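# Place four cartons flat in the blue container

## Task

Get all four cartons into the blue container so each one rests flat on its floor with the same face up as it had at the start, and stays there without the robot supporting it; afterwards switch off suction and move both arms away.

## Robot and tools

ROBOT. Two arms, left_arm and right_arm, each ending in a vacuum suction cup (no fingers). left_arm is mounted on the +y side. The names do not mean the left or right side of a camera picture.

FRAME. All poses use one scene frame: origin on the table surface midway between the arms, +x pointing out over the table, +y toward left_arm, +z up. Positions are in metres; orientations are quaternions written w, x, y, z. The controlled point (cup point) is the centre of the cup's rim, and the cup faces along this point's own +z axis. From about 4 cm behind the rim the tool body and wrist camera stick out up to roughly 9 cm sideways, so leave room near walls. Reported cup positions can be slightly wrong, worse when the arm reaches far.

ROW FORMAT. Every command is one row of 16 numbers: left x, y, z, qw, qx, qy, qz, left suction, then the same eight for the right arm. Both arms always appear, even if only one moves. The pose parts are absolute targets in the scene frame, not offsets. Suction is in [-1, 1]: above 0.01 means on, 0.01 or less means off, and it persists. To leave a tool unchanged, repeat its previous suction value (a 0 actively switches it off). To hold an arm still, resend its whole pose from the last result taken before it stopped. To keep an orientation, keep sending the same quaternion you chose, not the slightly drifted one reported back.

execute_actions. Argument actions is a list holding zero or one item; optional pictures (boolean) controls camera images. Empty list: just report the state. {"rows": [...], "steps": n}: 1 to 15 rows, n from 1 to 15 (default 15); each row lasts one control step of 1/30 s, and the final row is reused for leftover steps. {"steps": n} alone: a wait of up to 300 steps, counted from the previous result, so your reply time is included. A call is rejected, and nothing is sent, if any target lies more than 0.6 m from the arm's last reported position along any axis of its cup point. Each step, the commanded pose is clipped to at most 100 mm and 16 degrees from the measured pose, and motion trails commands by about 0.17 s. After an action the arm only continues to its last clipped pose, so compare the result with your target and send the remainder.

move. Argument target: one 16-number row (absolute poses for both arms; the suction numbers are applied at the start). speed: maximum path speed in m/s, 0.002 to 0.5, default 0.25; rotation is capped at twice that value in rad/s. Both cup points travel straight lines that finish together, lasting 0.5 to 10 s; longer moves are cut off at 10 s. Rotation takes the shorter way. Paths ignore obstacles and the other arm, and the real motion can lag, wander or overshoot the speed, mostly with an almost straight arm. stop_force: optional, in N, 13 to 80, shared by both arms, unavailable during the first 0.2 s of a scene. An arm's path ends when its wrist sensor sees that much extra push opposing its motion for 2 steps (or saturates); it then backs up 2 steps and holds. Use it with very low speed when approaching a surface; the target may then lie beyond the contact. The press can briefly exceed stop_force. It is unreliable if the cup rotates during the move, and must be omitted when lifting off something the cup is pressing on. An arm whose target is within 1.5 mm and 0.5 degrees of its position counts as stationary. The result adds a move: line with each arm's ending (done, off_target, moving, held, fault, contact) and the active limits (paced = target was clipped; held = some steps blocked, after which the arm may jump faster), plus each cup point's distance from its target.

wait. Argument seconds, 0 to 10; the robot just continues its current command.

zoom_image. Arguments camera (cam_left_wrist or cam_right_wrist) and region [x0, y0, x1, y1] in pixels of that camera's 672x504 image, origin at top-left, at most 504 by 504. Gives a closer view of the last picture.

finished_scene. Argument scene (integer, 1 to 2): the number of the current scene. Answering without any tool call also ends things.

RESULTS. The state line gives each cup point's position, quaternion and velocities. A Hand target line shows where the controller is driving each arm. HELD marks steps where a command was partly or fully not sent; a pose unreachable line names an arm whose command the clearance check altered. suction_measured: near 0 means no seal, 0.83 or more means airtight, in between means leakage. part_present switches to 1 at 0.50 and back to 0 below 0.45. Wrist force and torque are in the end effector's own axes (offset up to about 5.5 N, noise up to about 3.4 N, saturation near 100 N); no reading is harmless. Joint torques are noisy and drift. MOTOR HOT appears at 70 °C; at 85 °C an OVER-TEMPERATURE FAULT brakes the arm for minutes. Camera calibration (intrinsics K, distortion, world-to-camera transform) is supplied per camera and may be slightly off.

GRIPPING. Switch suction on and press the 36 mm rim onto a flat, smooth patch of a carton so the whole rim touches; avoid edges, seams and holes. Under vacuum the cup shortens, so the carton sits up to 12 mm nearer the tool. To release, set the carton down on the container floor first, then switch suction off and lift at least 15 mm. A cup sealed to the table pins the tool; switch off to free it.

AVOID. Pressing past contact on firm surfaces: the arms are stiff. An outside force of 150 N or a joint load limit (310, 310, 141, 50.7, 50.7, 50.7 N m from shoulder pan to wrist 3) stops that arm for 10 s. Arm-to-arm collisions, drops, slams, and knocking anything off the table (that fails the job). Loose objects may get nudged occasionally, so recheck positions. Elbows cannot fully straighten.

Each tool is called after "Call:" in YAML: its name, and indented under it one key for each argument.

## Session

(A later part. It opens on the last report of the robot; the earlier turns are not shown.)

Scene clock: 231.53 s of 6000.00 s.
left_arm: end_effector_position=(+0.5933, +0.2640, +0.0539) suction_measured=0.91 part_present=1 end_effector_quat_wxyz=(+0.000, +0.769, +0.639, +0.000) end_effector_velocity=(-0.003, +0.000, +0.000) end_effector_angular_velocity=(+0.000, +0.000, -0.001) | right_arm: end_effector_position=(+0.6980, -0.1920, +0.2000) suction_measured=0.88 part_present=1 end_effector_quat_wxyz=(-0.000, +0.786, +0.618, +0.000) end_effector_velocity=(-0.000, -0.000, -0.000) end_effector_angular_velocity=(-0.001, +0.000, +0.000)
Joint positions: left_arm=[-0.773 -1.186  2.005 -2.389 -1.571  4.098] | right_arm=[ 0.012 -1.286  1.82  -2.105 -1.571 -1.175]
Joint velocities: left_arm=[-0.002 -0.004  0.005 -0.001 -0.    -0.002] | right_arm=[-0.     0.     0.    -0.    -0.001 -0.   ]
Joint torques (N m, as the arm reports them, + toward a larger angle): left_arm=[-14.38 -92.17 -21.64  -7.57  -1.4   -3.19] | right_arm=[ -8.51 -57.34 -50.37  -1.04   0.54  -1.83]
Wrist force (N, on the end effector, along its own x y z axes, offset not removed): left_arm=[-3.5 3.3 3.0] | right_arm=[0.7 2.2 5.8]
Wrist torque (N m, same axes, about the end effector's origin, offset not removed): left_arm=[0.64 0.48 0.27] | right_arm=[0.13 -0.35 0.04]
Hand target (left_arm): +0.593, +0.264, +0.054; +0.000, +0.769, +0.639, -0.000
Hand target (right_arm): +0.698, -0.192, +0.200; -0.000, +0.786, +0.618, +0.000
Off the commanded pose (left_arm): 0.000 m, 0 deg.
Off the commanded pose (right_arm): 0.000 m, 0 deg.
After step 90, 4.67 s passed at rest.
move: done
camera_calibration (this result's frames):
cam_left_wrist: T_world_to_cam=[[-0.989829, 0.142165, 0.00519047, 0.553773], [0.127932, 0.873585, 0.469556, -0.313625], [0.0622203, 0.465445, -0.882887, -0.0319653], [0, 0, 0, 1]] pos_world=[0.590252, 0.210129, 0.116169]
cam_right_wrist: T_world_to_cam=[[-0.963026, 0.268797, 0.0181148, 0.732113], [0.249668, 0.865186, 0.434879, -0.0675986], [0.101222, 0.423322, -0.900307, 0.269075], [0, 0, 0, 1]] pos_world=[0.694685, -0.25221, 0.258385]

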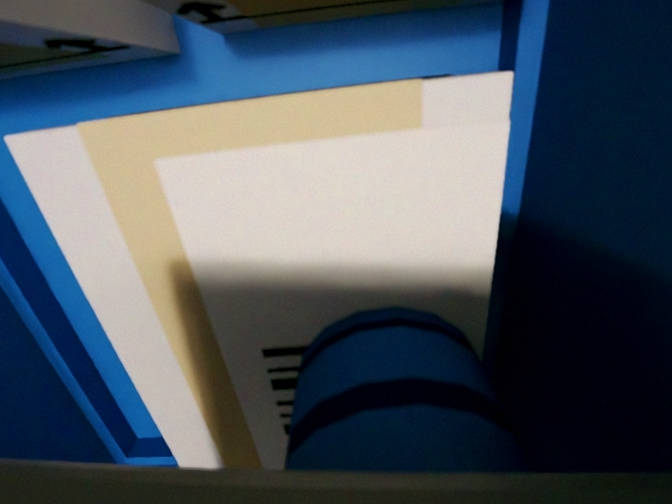

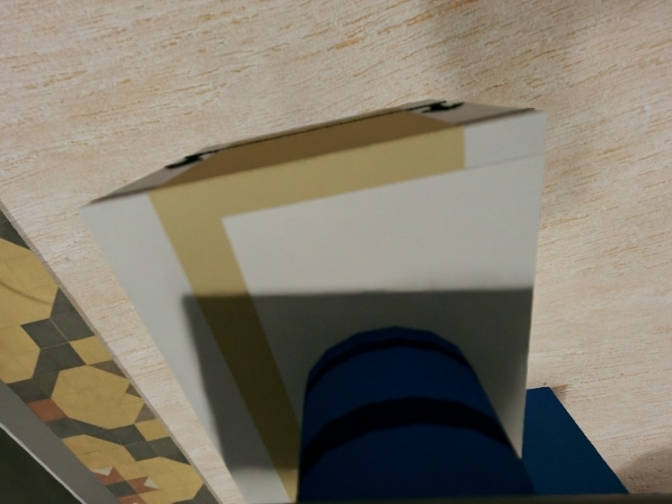

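Call:
move:
  target: [0.593,0.264,0.04,0,0.769,0.639,0,1, 0.698,-0.192,0.2,0,0.786,0.618,0,1]
  speed: 0.01
  stop_force: 13

Call:
execute_actions:
  actions:
    - {"rows":[[0.593,0.264,0.048,0,0.769,0.639,0,0, 0.698,-0.192,0.2,0,0.786,0.618,0,1]],"steps":15}
  pictures: false

Call:
move:
  target: [0.6,0.27,0.28,0,0.769,0.639,0,0, 0.698,-0.192,0.22,0,0.786,0.618,0,1]
  speed: 0.15

Scene clock: 243.70 s of 6000.00 s.
left_arm: end_effector_position=(+0.5931, +0.2639, +0.0490) suction_measured=0.91 part_present=1 end_effector_quat_wxyz=(+0.000, +0.769, +0.639, +0.000) end_effector_velocity=(-0.001, +0.001, +0.001) end_effector_angular_velocity=(+0.004, +0.003, +0.000) | right_arm: end_effector_position=(+0.6980, -0.1920, +0.2000) suction_measured=0.88 part_present=1 end_effector_quat_wxyz=(-0.000, +0.786, +0.618, +0.000) end_effector_velocity=(-0.000, -0.000, +0.001) end_effector_angular_velocity=(+0.000, +0.000, -0.000)
Joint positions: left_arm=[-0.774 -1.18   2.008 -2.399 -1.571  4.098] | right_arm=[ 0.012 -1.286  1.82  -2.105 -1.571 -1.175]
Joint velocities: left_arm=[-0.    -0.002  0.     0.007  0.001 -0.   ] | right_arm=[-0.    -0.001 -0.     0.001  0.    -0.   ]
Joint torques (N m, as the arm reports them, + toward a larger angle): left_arm=[-17.53 -65.12 -16.12   3.94  -1.79  -2.86] | right_arm=[ -6.53 -59.63 -49.98  -1.18   0.05  -1.8 ]
Wrist force (N, on the end effector, along its own x y z axes, offset not removed): left_arm=[2.1 1.4 -30.8] | right_arm=[1.6 2.6 6.0]
Wrist torque (N m, same axes, about the end effector's origin, offset not removed): left_arm=[0.10 -0.40 0.03] | right_arm=[0.26 -0.47 0.06]
Hand target (left_arm): +0.593, +0.264, +0.049; +0.000, +0.769, +0.639, -0.000
Hand target (right_arm): +0.698, -0.192, +0.200; -0.000, +0.786, +0.618, +0.000
Off the commanded pose (left_arm): 0.009 m, 0 deg.
Off the commanded pose (right_arm): 0.000 m, 0 deg.
After step 90, 8.27 s passed at rest.
move: contact (left_arm)
camera_calibration (this result's frames):
cam_left_wrist: T_world_to_cam=[[-0.989832, 0.142162, 0.00477449, 0.553625], [0.127757, 0.873775, 0.46925, -0.311116], [0.0625376, 0.465089, -0.883052, -0.0364007], [0, 0, 0, 1]] pos_world=[0.59002, 0.21007, 0.111204]
cam_right_wrist: T_world_to_cam=[[-0.963026, 0.268797, 0.0181149, 0.732113], [0.249668, 0.865186, 0.434879, -0.0675987], [0.101221, 0.423323, -0.900307, 0.269075], [0, 0, 0, 1]] pos_world=[0.694685, -0.25221, 0.258385]

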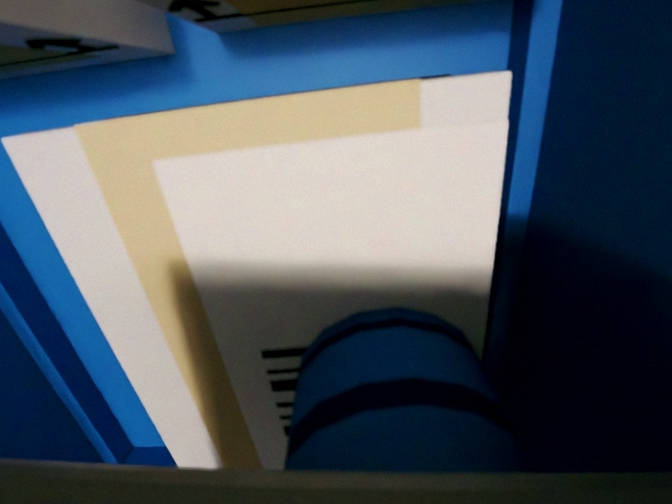

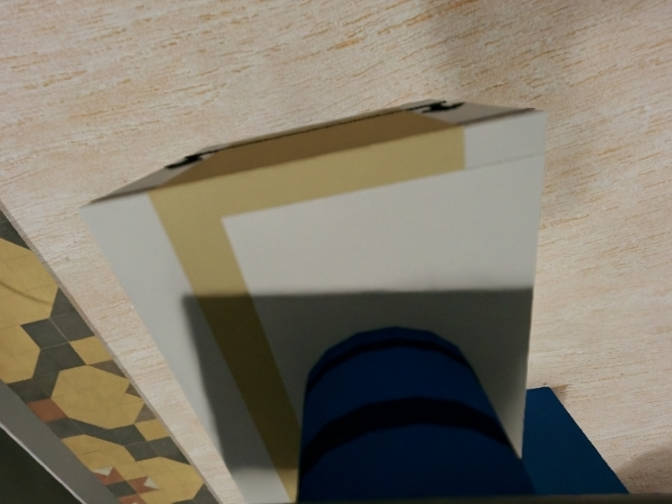

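Scene clock: 244.20 s of 6000.00 s.
left_arm: end_effector_position=(+0.5931, +0.2639, +0.0483) suction_measured=0.01 part_present=0 end_effector_quat_wxyz=(+0.000, +0.769, +0.639, +0.000) end_effector_velocity=(-0.000, +0.000, -0.001) end_effector_angular_velocity=(+0.000, +0.001, +0.001) | right_arm: end_effector_position=(+0.6980, -0.1920, +0.2000) suction_measured=0.88 part_present=1 end_effector_quat_wxyz=(-0.000, +0.786, +0.618, +0.000) end_effector_velocity=(+0.000, +0.000, -0.001) end_effector_angular_velocity=(-0.001, +0.000, +0.001)
Joint positions: left_arm=[-0.774 -1.179  2.008 -2.4   -1.571  4.098] | right_arm=[ 0.012 -1.286  1.82  -2.105 -1.571 -1.175]
Joint velocities: left_arm=[ 0.     0.001  0.    -0.001 -0.    -0.   ] | right_arm=[ 0.     0.001 -0.    -0.001 -0.001 -0.   ]
Joint torques (N m, as the arm reports them, + toward a larger angle): left_arm=[-18.59  21.92  13.48  -1.41  -1.19  -3.3 ] | right_arm=[ -7.16 -57.38 -50.39  -1.29  -0.06  -1.88]
Wrist force (N, on the end effector, along its own x y z axes, offset not removed): left_arm=[5.8 -17.9 -95.9] | right_arm=[0.8 4.1 7.5]
Wrist torque (N m, same axes, about the end effector's origin, offset not removed): left_arm=[-0.16 0.23 0.11] | right_arm=[0.42 -0.36 0.11]
Hand target (left_arm): +0.593, +0.264, +0.048; -0.000, +0.769, +0.639, -0.000
Hand target (right_arm): +0.698, -0.192, +0.200; -0.000, +0.786, +0.618, +0.000
Off the commanded pose (left_arm): 0.000 m, 0 deg.
Off the commanded pose (right_arm): 0.000 m, 0 deg.
Steps of this call (steps 1 to 15: all 15 steps of this action). Readings (end_effector_position | what the end effector reports):
1: left_arm (+0.5931, +0.2639, +0.0490) | right_arm (+0.6980, -0.1920, +0.2000) | left_arm suction_measured=0.85 part_present=1 | right_arm suction_measured=0.88 part_present=1
2: left_arm (+0.5931, +0.2639, +0.0490) | right_arm (+0.6980, -0.1920, +0.2000) | left_arm suction_measured=0.35 part_present=0 | right_arm suction_measured=0.88 part_present=1
4: left_arm (+0.5931, +0.2639, +0.0488) | right_arm (+0.6980, -0.1920, +0.2000) | left_arm suction_measured=0.01 part_present=0 | right_arm suction_measured=0.88 part_present=1
8: left_arm (+0.5931, +0.2639, +0.0486) | right_arm (+0.6980, -0.1920, +0.2000) | left_arm suction_measured=0.01 part_present=0 | right_arm suction_measured=0.88 part_present=1
15: the state above

Scene clock: 246.53 s of 6000.00 s.
left_arm: end_effector_position=(+0.5998, +0.2702, +0.2797) suction_measured=0.01 part_present=0 end_effector_quat_wxyz=(+0.000, +0.769, +0.639, +0.000) end_effector_velocity=(+0.001, +0.000, +0.003) end_effector_angular_velocity=(+0.002, -0.001, -0.001) | right_arm: end_effector_position=(+0.6980, -0.1920, +0.2200) suction_measured=0.88 part_present=1 end_effector_quat_wxyz=(-0.000, +0.786, +0.618, -0.000) end_effector_velocity=(+0.000, -0.000, +0.000) end_effector_angular_velocity=(+0.000, -0.000, -0.000)
Joint positions: left_arm=[-0.761 -1.409  1.82  -1.981 -1.571  4.111] | right_arm=[ 0.012 -1.302  1.802 -2.071 -1.571 -1.175]
Joint velocities: left_arm=[ 0.    -0.002 -0.004  0.005  0.002  0.001] | right_arm=[-0. -0. -0.  0.  0. -0.]
Joint torques (N m, as the arm reports them, + toward a larger angle): left_arm=[ 20.83 -75.88 -51.52   0.77   0.12   3.8 ] | right_arm=[ -6.62 -83.   -50.75  -1.24  -0.31  -1.61]
Wrist force (N, on the end effector, along its own x y z axes, offset not removed): left_arm=[-2.9 -3.3 -2.9] | right_arm=[0.9 1.1 4.8]
Wrist torque (N m, same axes, about the end effector's origin, offset not removed): left_arm=[-0.42 0.18 0.05] | right_arm=[-0.03 -0.42 0.10]
Hand target (left_arm): +0.600, +0.270, +0.280; -0.000, +0.769, +0.639, +0.000
Hand target (right_arm): +0.698, -0.192, +0.220; +0.000, +0.786, +0.618, +0.000
Off the commanded pose (left_arm): 0.000 m, 0 deg.
Off the commanded pose (right_arm): 0.000 m, 0 deg.
move: done
camera_calibration (this result's frames):
cam_left_wrist: T_world_to_cam=[[-0.98983, 0.142159, 0.00515204, 0.558186], [0.127906, 0.873569, 0.469592, -0.425888], [0.062256, 0.465476, -0.882868, 0.164071], [0, 0, 0, 1]] pos_world=[0.596768, 0.216321, 0.341971]
cam_right_wrist: T_world_to_cam=[[-0.963026, 0.268797, 0.0181159, 0.73173], [0.249669, 0.865186, 0.434878, -0.0762802], [0.101221, 0.423322, -0.900307, 0.28707], [0, 0, 0, 1]] pos_world=[0.694662, -0.252213, 0.278368]

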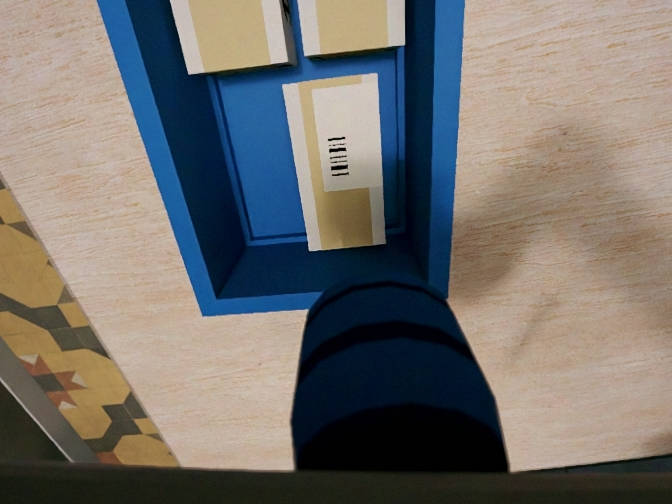

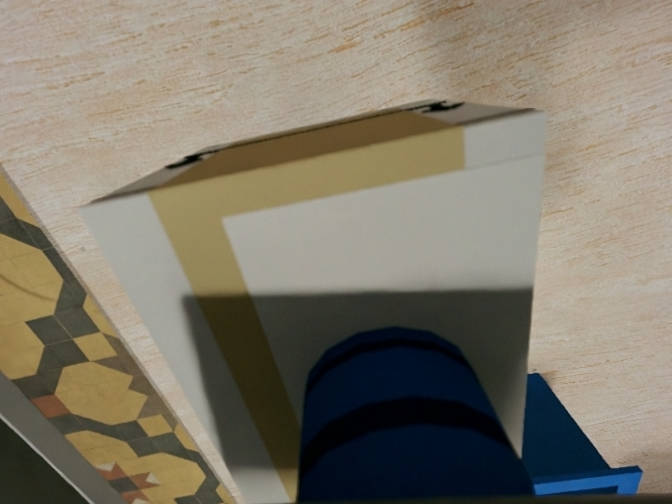

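Call:
move:
  target: [0.593,0.264,0.075,0,0.769,0.639,0,0, 0.698,-0.192,0.22,0,0.786,0.618,0,1]
  speed: 0.2

Call:
move:
  target: [0.593,0.264,0.052,0,0.769,0.639,0,1, 0.698,-0.192,0.22,0,0.786,0.618,0,1]
  speed: 0.02

Call:
move:
  target: [0.575,0.2655,0.055,0,0.769,0.639,0,1, 0.698,-0.192,0.22,0,0.786,0.618,0,1]
  speed: 0.012
  stop_force: 13

Scene clock: 272.10 s of 6000.00 s.
left_arm: end_effector_position=(+0.5931, +0.2639, +0.0753) suction_measured=0.01 part_present=0 end_effector_quat_wxyz=(-0.000, +0.769, +0.639, -0.000) end_effector_velocity=(+0.001, -0.001, -0.002) end_effector_angular_velocity=(-0.001, -0.001, +0.003) | right_arm: end_effector_position=(+0.6980, -0.1920, +0.2200) suction_measured=0.88 part_present=1 end_effector_quat_wxyz=(+0.000, +0.786, +0.618, +0.000) end_effector_velocity=(+0.000, -0.001, -0.001) end_effector_angular_velocity=(-0.000, +0.001, -0.001)
Joint positions: left_arm=[-0.774 -1.214  1.994 -2.351 -1.571  4.098] | right_arm=[ 0.012 -1.302  1.802 -2.071 -1.571 -1.175]
Joint velocities: left_arm=[ 0.     0.004 -0.    -0.005  0.    -0.003] | right_arm=[-0.001  0.001  0.     0.    -0.    -0.   ]
Joint torques (N m, as the arm reports them, + toward a larger angle): left_arm=[-18.87 -49.26 -20.63  -7.03   1.23  -3.03] | right_arm=[ -6.34 -62.75 -51.12  -1.77  -0.54  -2.02]
Wrist force (N, on the end effector, along its own x y z axes, offset not removed): left_arm=[-2.9 1.7 -2.5] | right_arm=[3.5 2.1 5.4]
Wrist torque (N m, same axes, about the end effector's origin, offset not removed): left_arm=[0.38 0.24 0.07] | right_arm=[0.11 -0.75 0.03]
Hand target (left_arm): +0.593, +0.264, +0.075; +0.000, +0.769, +0.639, -0.000
Hand target (right_arm): +0.698, -0.192, +0.220; -0.000, +0.786, +0.618, +0.000
Off the commanded pose (left_arm): 0.000 m, 0 deg.
Off the commanded pose (right_arm): 0.000 m, 0 deg.
After step 90, 20.93 s passed at rest.
move: done
camera_calibration (this result's frames):
cam_left_wrist: T_world_to_cam=[[-0.98983, 0.142159, 0.00527659, 0.553496], [0.12797, 0.873607, 0.469504, -0.323521], [0.0621346, 0.465404, -0.882915, -0.0129951], [0, 0, 0, 1]] pos_world=[0.590075, 0.209994, 0.1375]
cam_right_wrist: T_world_to_cam=[[-0.963027, 0.268797, 0.0180839, 0.731754], [0.249654, 0.865183, 0.434892, -0.0763014], [0.101252, 0.423327, -0.900301, 0.287088], [0, 0, 0, 1]] pos_world=[0.69468, -0.252211, 0.278415]

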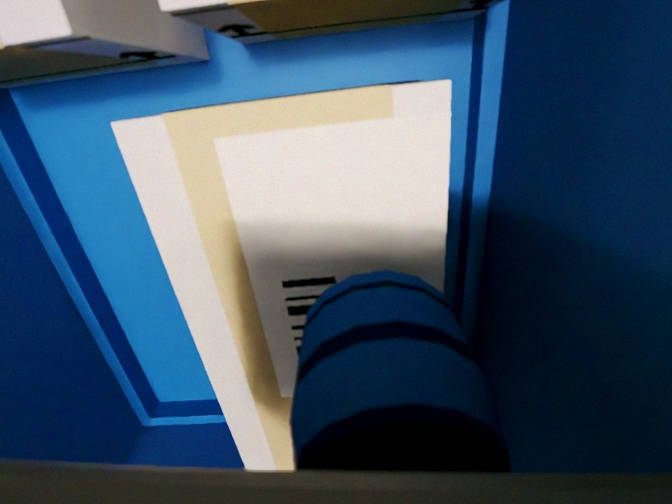

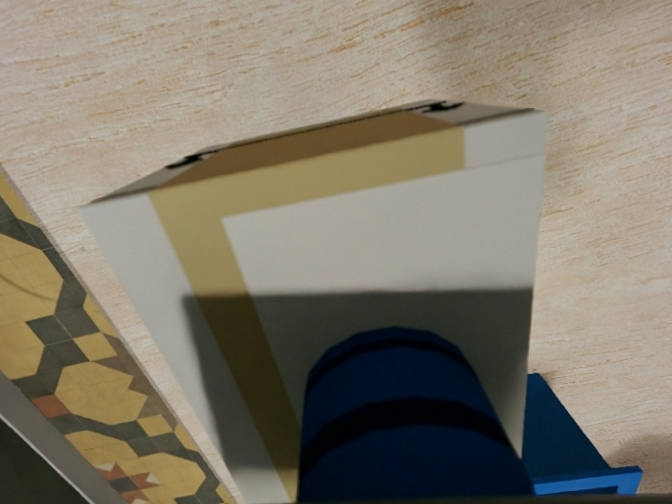

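Scene clock: 273.57 s of 6000.00 s.
left_arm: end_effector_position=(+0.5930, +0.2640, +0.0523) suction_measured=0.91 part_present=1 end_effector_quat_wxyz=(-0.000, +0.769, +0.639, -0.000) end_effector_velocity=(+0.000, -0.000, -0.002) end_effector_angular_velocity=(-0.001, -0.000, +0.001) | right_arm: end_effector_position=(+0.6980, -0.1920, +0.2200) suction_measured=0.88 part_present=1 end_effector_quat_wxyz=(-0.000, +0.786, +0.618, -0.000) end_effector_velocity=(+0.000, -0.000, -0.001) end_effector_angular_velocity=(-0.001, +0.001, -0.000)
Joint positions: left_arm=[-0.774 -1.184  2.006 -2.392 -1.571  4.098] | right_arm=[ 0.012 -1.302  1.802 -2.071 -1.571 -1.175]
Joint velocities: left_arm=[ 0.     0.003  0.    -0.005 -0.    -0.001] | right_arm=[-0.     0.002 -0.    -0.001 -0.     0.   ]
Joint torques (N m, as the arm reports them, + toward a larger angle): left_arm=[-15.18 -54.14 -21.56  -7.84   1.38  -3.1 ] | right_arm=[ -7.11 -58.7  -51.27  -2.41  -0.57  -1.77]
Wrist force (N, on the end effector, along its own x y z axes, offset not removed): left_arm=[1.8 3.5 2.9] | right_arm=[2.7 1.8 5.6]
Wrist torque (N m, same axes, about the end effector's origin, offset not removed): left_arm=[0.69 -0.45 0.24] | right_arm=[0.18 -0.70 0.06]
Hand target (left_arm): +0.593, +0.264, +0.052; -0.000, +0.769, +0.639, -0.000
Hand target (right_arm): +0.698, -0.192, +0.220; +0.000, +0.786, +0.618, -0.000
Off the commanded pose (left_arm): 0.000 m, 0 deg.
Off the commanded pose (right_arm): 0.000 m, 0 deg.
move: done
camera_calibration (this result's frames):
cam_left_wrist: T_world_to_cam=[[-0.989829, 0.142165, 0.0052209, 0.553497], [0.127945, 0.873579, 0.469563, -0.312798], [0.0621947, 0.465455, -0.882883, -0.0333951], [0, 0, 0, 1]] pos_world=[0.589966, 0.21011, 0.114505]
cam_right_wrist: T_world_to_cam=[[-0.963026, 0.268797, 0.0181197, 0.731748], [0.249671, 0.865186, 0.434877, -0.0762964], [0.101217, 0.423322, -0.900308, 0.287084], [0, 0, 0, 1]] pos_world=[0.694683, -0.25221, 0.278385]

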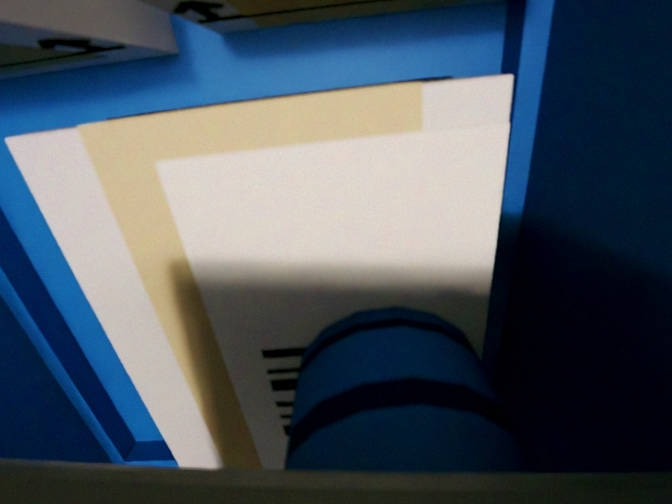

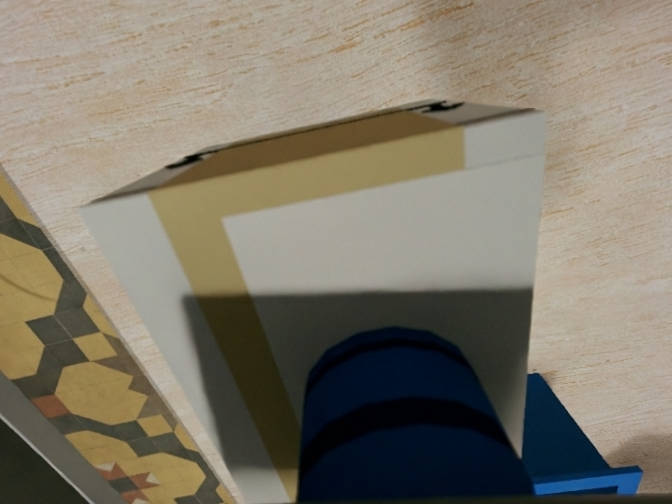

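Scene clock: 275.30 s of 6000.00 s.
left_arm: end_effector_position=(+0.5753, +0.2655, +0.0549) suction_measured=0.91 part_present=1 end_effector_quat_wxyz=(+0.000, +0.769, +0.639, -0.000) end_effector_velocity=(-0.003, +0.000, +0.000) end_effector_angular_velocity=(-0.000, +0.001, +0.000) | right_arm: end_effector_position=(+0.6980, -0.1920, +0.2200) suction_measured=0.88 part_present=1 end_effector_quat_wxyz=(-0.000, +0.786, +0.618, -0.000) end_effector_velocity=(-0.000, -0.000, +0.000) end_effector_angular_velocity=(-0.000, +0.000, -0.000)
Joint positions: left_arm=[-0.79  -1.208  2.036 -2.399 -1.571  4.082] | right_arm=[ 0.012 -1.302  1.802 -2.071 -1.571 -1.175]
Joint velocities: left_arm=[-0.003 -0.004  0.005 -0.001 -0.001 -0.003] | right_arm=[-0.    -0.    -0.     0.001  0.    -0.   ]
Joint torques (N m, as the arm reports them, + toward a larger angle): left_arm=[-18.64 -92.   -17.03  -7.2    0.59  -3.24] | right_arm=[ -5.53 -57.53 -51.21  -2.87  -0.92  -1.66]
Wrist force (N, on the end effector, along its own x y z axes, offset not removed): left_arm=[0.4 3.2 2.7] | right_arm=[2.9 0.3 7.1]
Wrist torque (N m, same axes, about the end effector's origin, offset not removed): left_arm=[0.48 -0.27 -0.03] | right_arm=[-0.18 -0.68 0.06]
Hand target (left_arm): +0.575, +0.266, +0.055; +0.000, +0.769, +0.639, -0.000
Hand target (right_arm): +0.698, -0.192, +0.220; -0.000, +0.786, +0.618, -0.000
Off the commanded pose (left_arm): 0.000 m, 0 deg.
Off the commanded pose (right_arm): 0.000 m, 0 deg.
move: done
camera_calibration (this result's frames):
cam_left_wrist: T_world_to_cam=[[-0.989829, 0.142165, 0.00520304, 0.535756], [0.127938, 0.873587, 0.469551, -0.313098], [0.0622085, 0.465441, -0.88289, -0.0306457], [0, 0, 0, 1]] pos_world=[0.572271, 0.211616, 0.117171]
cam_right_wrist: T_world_to_cam=[[-0.963026, 0.268797, 0.0181205, 0.731747], [0.249671, 0.865186, 0.434876, -0.0762962], [0.101216, 0.423322, -0.900308, 0.287084], [0, 0, 0, 1]] pos_world=[0.694684, -0.25221, 0.278384]

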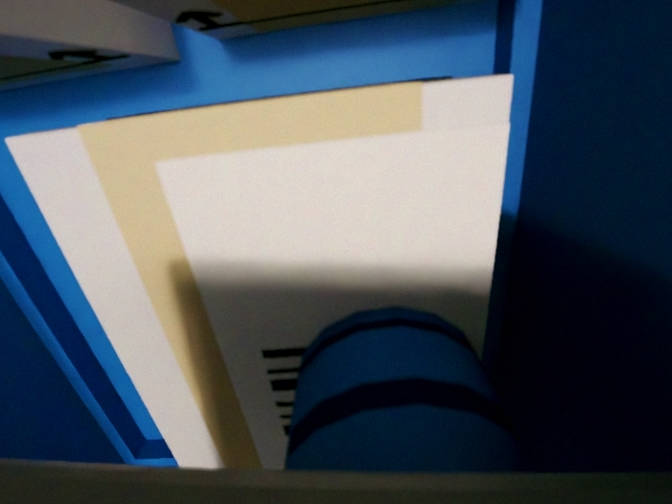

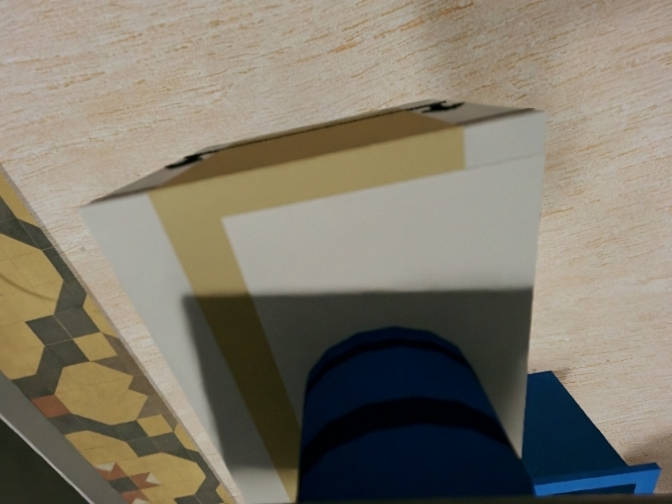

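Call:
execute_actions:
  actions:
    - {"rows":[[0.575,0.2655,0.052,0,0.769,0.639,0,1, 0.698,-0.192,0.22,0,0.786,0.618,0,1],[0.575,0.2655,0.052,0,0.769,0.639,0,1, 0.698,-0.192,0.22,0,0.786,0.618,0,1],[0.575,0.2655,0.052,0,0.769,0.639,0,1, 0.698,-0.192,0.22,0,0.786,0.618,0,1],[0.575,0.2655,0.052,0,0.769,0.639,0,1, 0.698,-0.192,0.22,0,0.786,0.618,0,1],[0.575,0.2655,0.052,0,0.769,0.639,0,1, 0.698,-0.192,0.22,0,0.786,0.618,0,1],[0.575,0.2655,0.052,0,0.769,0.639,0,1, 0.698,-0.192,0.22,0,0.786,0.618,0,1],[0.575,0.2655,0.052,0,0.769,0.639,0,1, 0.698,-0.192,0.22,0,0.786,0.618,0,1],[0.575,0.2655,0.052,0,0.769,0.639,0,1, 0.698,-0.192,0.22,0,0.786,0.618,0,1],[0.575,0.2655,0.052,0,0.769,0.639,0,1, 0.698,-0.192,0.22,0,0.786,0.618,0,1],[0.575,0.2655,0.054,0,0.769,0.639,0,0, 0.698,-0.192,0.22,0,0.786,0.618,0,1]],"steps":15}
  pictures: false

Call:
move:
  target: [0.58,0.27,0.30,0,0.769,0.639,0,0, 0.698,-0.192,0.22,0,0.786,0.618,0,1]
  speed: 0.15

Scene clock: 289.10 s of 6000.00 s.
left_arm: end_effector_position=(+0.5750, +0.2655, +0.0534) suction_measured=0.01 part_present=0 end_effector_quat_wxyz=(+0.000, +0.769, +0.639, +0.000) end_effector_velocity=(-0.000, -0.001, +0.005) end_effector_angular_velocity=(-0.001, +0.002, -0.002) | right_arm: end_effector_position=(+0.6980, -0.1920, +0.2200) suction_measured=0.88 part_present=1 end_effector_quat_wxyz=(-0.000, +0.786, +0.618, -0.000) end_effector_velocity=(-0.000, -0.000, +0.000) end_effector_angular_velocity=(-0.000, +0.001, -0.000)
Joint positions: left_arm=[-0.79  -1.206  2.037 -2.402 -1.571  4.082] | right_arm=[ 0.012 -1.302  1.802 -2.071 -1.571 -1.175]
Joint velocities: left_arm=[-0.    -0.006 -0.004  0.011 -0.002  0.002] | right_arm=[-0.    -0.     0.     0.001  0.     0.   ]
Joint torques (N m, as the arm reports them, + toward a larger angle): left_arm=[-17.69 -74.82 -36.31   0.45   0.22  -2.98] | right_arm=[ -7.34 -59.16 -51.23  -5.66  -1.19  -1.58]
Wrist force (N, on the end effector, along its own x y z axes, offset not removed): left_arm=[-2.1 -2.6 -14.4] | right_arm=[2.2 2.3 4.9]
Wrist torque (N m, same axes, about the end effector's origin, offset not removed): left_arm=[-0.25 0.18 0.35] | right_arm=[0.15 -0.60 0.07]
Hand target (left_arm): +0.575, +0.265, +0.054; +0.000, +0.769, +0.639, +0.000
Hand target (right_arm): +0.698, -0.192, +0.220; -0.000, +0.786, +0.618, -0.000
Off the commanded pose (left_arm): 0.001 m, 0 deg.
Off the commanded pose (right_arm): 0.000 m, 0 deg.
Steps of this call (steps 1 to 90: nothing new was sent; then 10.30 s passed at rest; steps 91 to 105: all 15 steps of this action). Readings (end_effector_position | what the end effector reports):
91: left_arm (+0.5750, +0.2655, +0.0550) | right_arm (+0.6980, -0.1920, +0.2200) | left_arm suction_measured=0.91 part_present=1 | right_arm suction_measured=0.88 part_present=1
92: left_arm (+0.5750, +0.2655, +0.0547) | right_arm (+0.6980, -0.1920, +0.2200) | left_arm suction_measured=0.91 part_present=1 | right_arm suction_measured=0.88 part_present=1
94: left_arm (+0.5750, +0.2655, +0.0538) | right_arm (+0.6980, -0.1920, +0.2200) | left_arm suction_measured=0.91 part_present=1 | right_arm suction_measured=0.88 part_present=1
98: left_arm (+0.5750, +0.2655, +0.0527) | right_arm (+0.6980, -0.1920, +0.2200) | left_arm suction_measured=0.91 part_present=1 | right_arm suction_measured=0.88 part_present=1
105: the state above

Scene clock: 291.53 s of 6000.00 s.
left_arm: end_effector_position=(+0.5798, +0.2702, +0.2997) suction_measured=0.01 part_present=0 end_effector_quat_wxyz=(+0.000, +0.769, +0.639, +0.000) end_effector_velocity=(-0.000, +0.000, +0.002) end_effector_angular_velocity=(+0.001, +0.000, -0.001) | right_arm: end_effector_position=(+0.6980, -0.1920, +0.2200) suction_measured=0.88 part_present=1 end_effector_quat_wxyz=(-0.000, +0.786, +0.618, -0.000) end_effector_velocity=(-0.000, -0.000, -0.001) end_effector_angular_velocity=(-0.000, +0.002, -0.000)
Joint positions: left_arm=[-0.781 -1.449  1.828 -1.95  -1.571  4.091] | right_arm=[ 0.012 -1.302  1.802 -2.071 -1.571 -1.175]
Joint velocities: left_arm=[-0.    -0.001 -0.003  0.005  0.     0.001] | right_arm=[-0.     0.001 -0.     0.001  0.    -0.   ]
Joint torques (N m, as the arm reports them, + toward a larger angle): left_arm=[ 21.78 -76.03 -53.38  -1.04   0.06   3.75] | right_arm=[ -7.28 -58.08 -51.54  -6.76  -1.38  -1.68]
Wrist force (N, on the end effector, along its own x y z axes, offset not removed): left_arm=[-3.0 -1.1 1.5] | right_arm=[1.2 1.9 6.2]
Wrist torque (N m, same axes, about the end effector's origin, offset not removed): left_arm=[0.05 0.37 -0.02] | right_arm=[0.07 -0.38 0.04]
Hand target (left_arm): +0.580, +0.270, +0.300; -0.000, +0.769, +0.639, +0.000
Hand target (right_arm): +0.698, -0.192, +0.220; -0.000, +0.786, +0.618, -0.000
Off the commanded pose (left_arm): 0.000 m, 0 deg.
Off the commanded pose (right_arm): 0.000 m, 0 deg.
move: done
camera_calibration (this result's frames):
cam_left_wrist: T_world_to_cam=[[-0.98983, 0.142159, 0.00515076, 0.538276], [0.127906, 0.873572, 0.469587, -0.432739], [0.0622565, 0.46547, -0.882871, 0.182971], [0, 0, 0, 1]] pos_world=[0.57676, 0.216341, 0.361976]
cam_right_wrist: T_world_to_cam=[[-0.963026, 0.268797, 0.0181206, 0.731748], [0.249671, 0.865186, 0.434876, -0.0762962], [0.101216, 0.423321, -0.900308, 0.287084], [0, 0, 0, 1]] pos_world=[0.694684, -0.25221, 0.278384]

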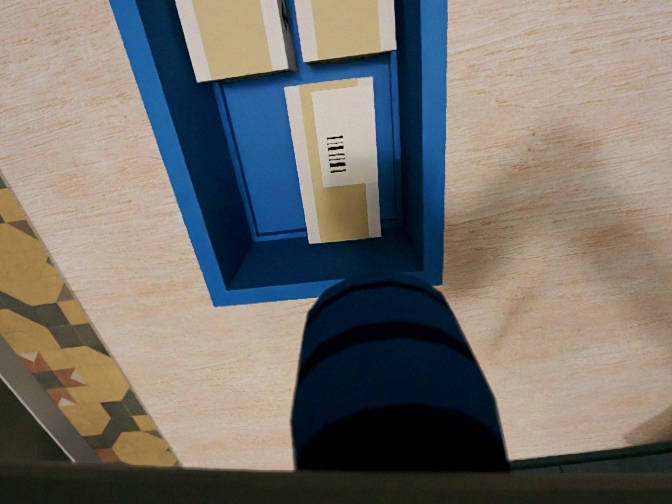

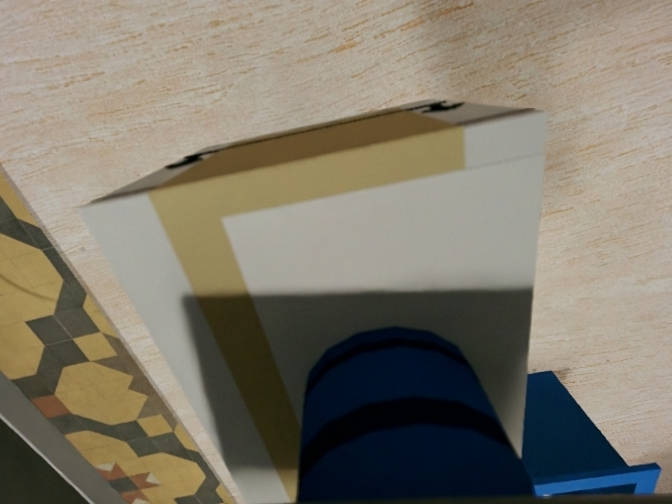

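Call:
move:
  target: [0.588,0.264,0.075,0,0.769,0.639,0,0, 0.698,-0.192,0.22,0,0.786,0.618,0,1]
  speed: 0.2

Call:
move:
  target: [0.588,0.264,0.052,0,0.769,0.639,0,1, 0.698,-0.192,0.22,0,0.786,0.618,0,1]
  speed: 0.02

Scene clock: 318.40 s of 6000.00 s.
left_arm: end_effector_position=(+0.5881, +0.2638, +0.0753) suction_measured=0.01 part_present=0 end_effector_quat_wxyz=(-0.000, +0.769, +0.639, -0.000) end_effector_velocity=(+0.001, -0.000, -0.002) end_effector_angular_velocity=(+0.000, -0.001, -0.001) | right_arm: end_effector_position=(+0.6980, -0.1920, +0.2200) suction_measured=0.88 part_present=1 end_effector_quat_wxyz=(+0.000, +0.786, +0.618, +0.000) end_effector_velocity=(+0.000, -0.001, +0.000) end_effector_angular_velocity=(-0.000, +0.000, -0.001)
Joint positions: left_arm=[-0.778 -1.219  2.002 -2.354 -1.571  4.093] | right_arm=[ 0.012 -1.302  1.802 -2.071 -1.571 -1.175]
Joint velocities: left_arm=[ 0.     0.004  0.    -0.005  0.001  0.001] | right_arm=[-0.001 -0.     0.     0.    -0.    -0.   ]
Joint torques (N m, as the arm reports them, + toward a larger angle): left_arm=[ 20.61 -49.64 -20.06  -7.31  -0.01   3.91] | right_arm=[ -4.57 -57.5  -50.63  -8.03  -2.15  -1.43]
Wrist force (N, on the end effector, along its own x y z axes, offset not removed): left_arm=[-1.6 -1.4 2.6] | right_arm=[0.6 3.4 6.1]
Wrist torque (N m, same axes, about the end effector's origin, offset not removed): left_arm=[-0.13 0.33 0.18] | right_arm=[0.41 -0.29 0.06]
Hand target (left_arm): +0.588, +0.264, +0.075; -0.000, +0.769, +0.639, +0.000
Hand target (right_arm): +0.698, -0.192, +0.220; -0.000, +0.786, +0.618, +0.000
Off the commanded pose (left_arm): 0.000 m, 0 deg.
Off the commanded pose (right_arm): 0.000 m, 0 deg.
After step 90, 22.13 s passed at rest.
move: done
camera_calibration (this result's frames):
cam_left_wrist: T_world_to_cam=[[-0.98983, 0.142157, 0.00524579, 0.548551], [0.127951, 0.873588, 0.469546, -0.322857], [0.0621667, 0.465442, -0.882893, -0.0126996], [0, 0, 0, 1]] pos_world=[0.585072, 0.209974, 0.137506]
cam_right_wrist: T_world_to_cam=[[-0.963026, 0.268798, 0.018114, 0.731751], [0.249669, 0.865186, 0.434877, -0.0762953], [0.101222, 0.423321, -0.900307, 0.28708], [0, 0, 0, 1]] pos_world=[0.694685, -0.25221, 0.278385]

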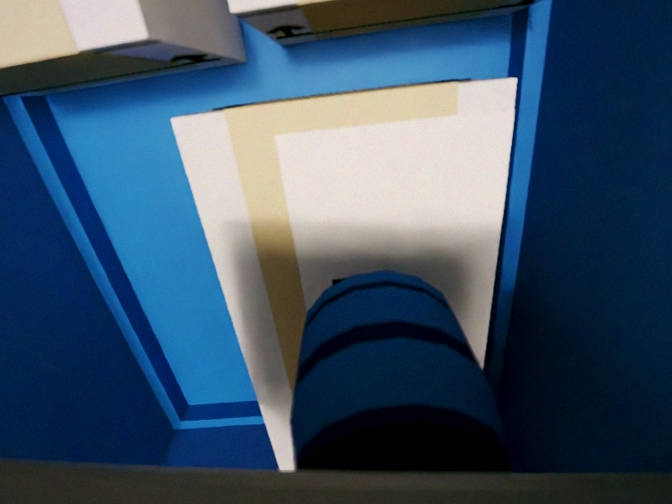

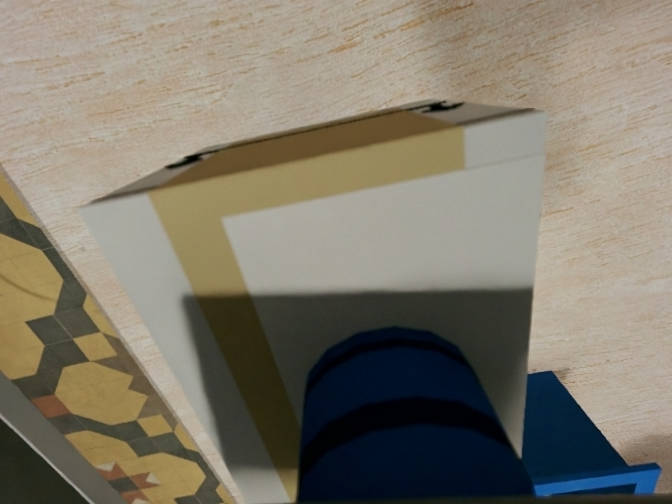

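Scene clock: 319.87 s of 6000.00 s.
left_arm: end_effector_position=(+0.5880, +0.2640, +0.0523) suction_measured=0.91 part_present=1 end_effector_quat_wxyz=(-0.000, +0.769, +0.639, -0.000) end_effector_velocity=(+0.000, -0.000, -0.002) end_effector_angular_velocity=(-0.000, -0.000, +0.001) | right_arm: end_effector_position=(+0.6980, -0.1920, +0.2200) suction_measured=0.88 part_present=1 end_effector_quat_wxyz=(+0.000, +0.786, +0.618, +0.000) end_effector_velocity=(+0.000, -0.000, +0.001) end_effector_angular_velocity=(+0.000, -0.001, -0.000)
Joint positions: left_arm=[-0.778 -1.19   2.014 -2.395 -1.571  4.093] | right_arm=[ 0.012 -1.302  1.802 -2.071 -1.571 -1.175]
Joint velocities: left_arm=[ 0.     0.003  0.001 -0.005  0.    -0.001] | right_arm=[-0.    -0.001 -0.     0.    -0.     0.   ]
Joint torques (N m, as the arm reports them, + toward a larger angle): left_arm=[ 19.36 -58.73 -19.75  -7.63   1.55   3.92] | right_arm=[ -5.49 -59.24 -51.46  -7.91  -2.09  -1.98]
Wrist force (N, on the end effector, along its own x y z axes, offset not removed): left_arm=[-1.7 -0.6 0.8] | right_arm=[1.4 4.6 7.3]
Wrist torque (N m, same axes, about the end effector's origin, offset not removed): left_arm=[0.03 0.10 0.24] | right_arm=[0.57 -0.52 0.05]
Hand target (left_arm): +0.588, +0.264, +0.052; -0.000, +0.769, +0.639, -0.000
Hand target (right_arm): +0.698, -0.192, +0.220; +0.000, +0.786, +0.618, -0.000
Off the commanded pose (left_arm): 0.000 m, 0 deg.
Off the commanded pose (right_arm): 0.000 m, 0 deg.
move: done
camera_calibration (this result's frames):
cam_left_wrist: T_world_to_cam=[[-0.98983, 0.142158, 0.00521928, 0.548553], [0.127938, 0.87358, 0.469564, -0.312159], [0.0621929, 0.465457, -0.882883, -0.0330852], [0, 0, 0, 1]] pos_world=[0.584969, 0.210114, 0.114505]
cam_right_wrist: T_world_to_cam=[[-0.963026, 0.268797, 0.018114, 0.731751], [0.249668, 0.865186, 0.434878, -0.0762953], [0.101222, 0.423321, -0.900307, 0.28708], [0, 0, 0, 1]] pos_world=[0.694685, -0.25221, 0.278385]

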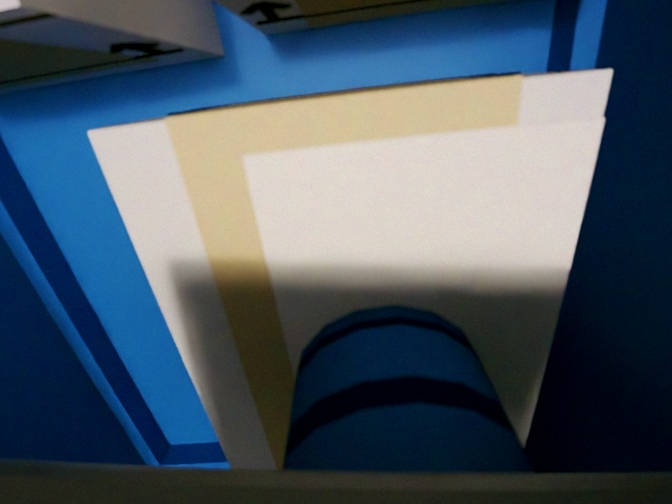

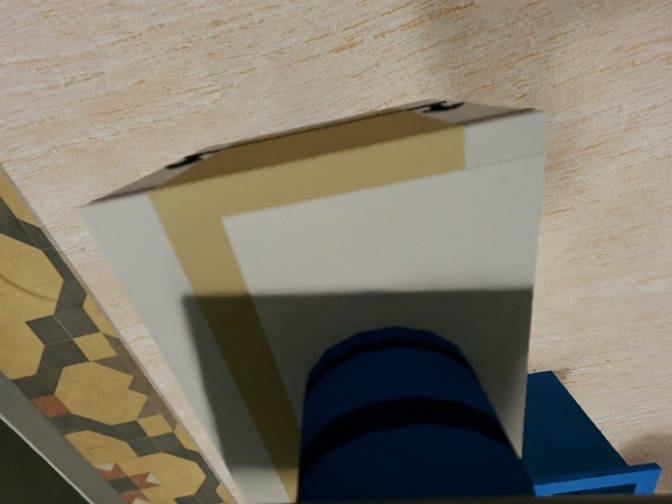

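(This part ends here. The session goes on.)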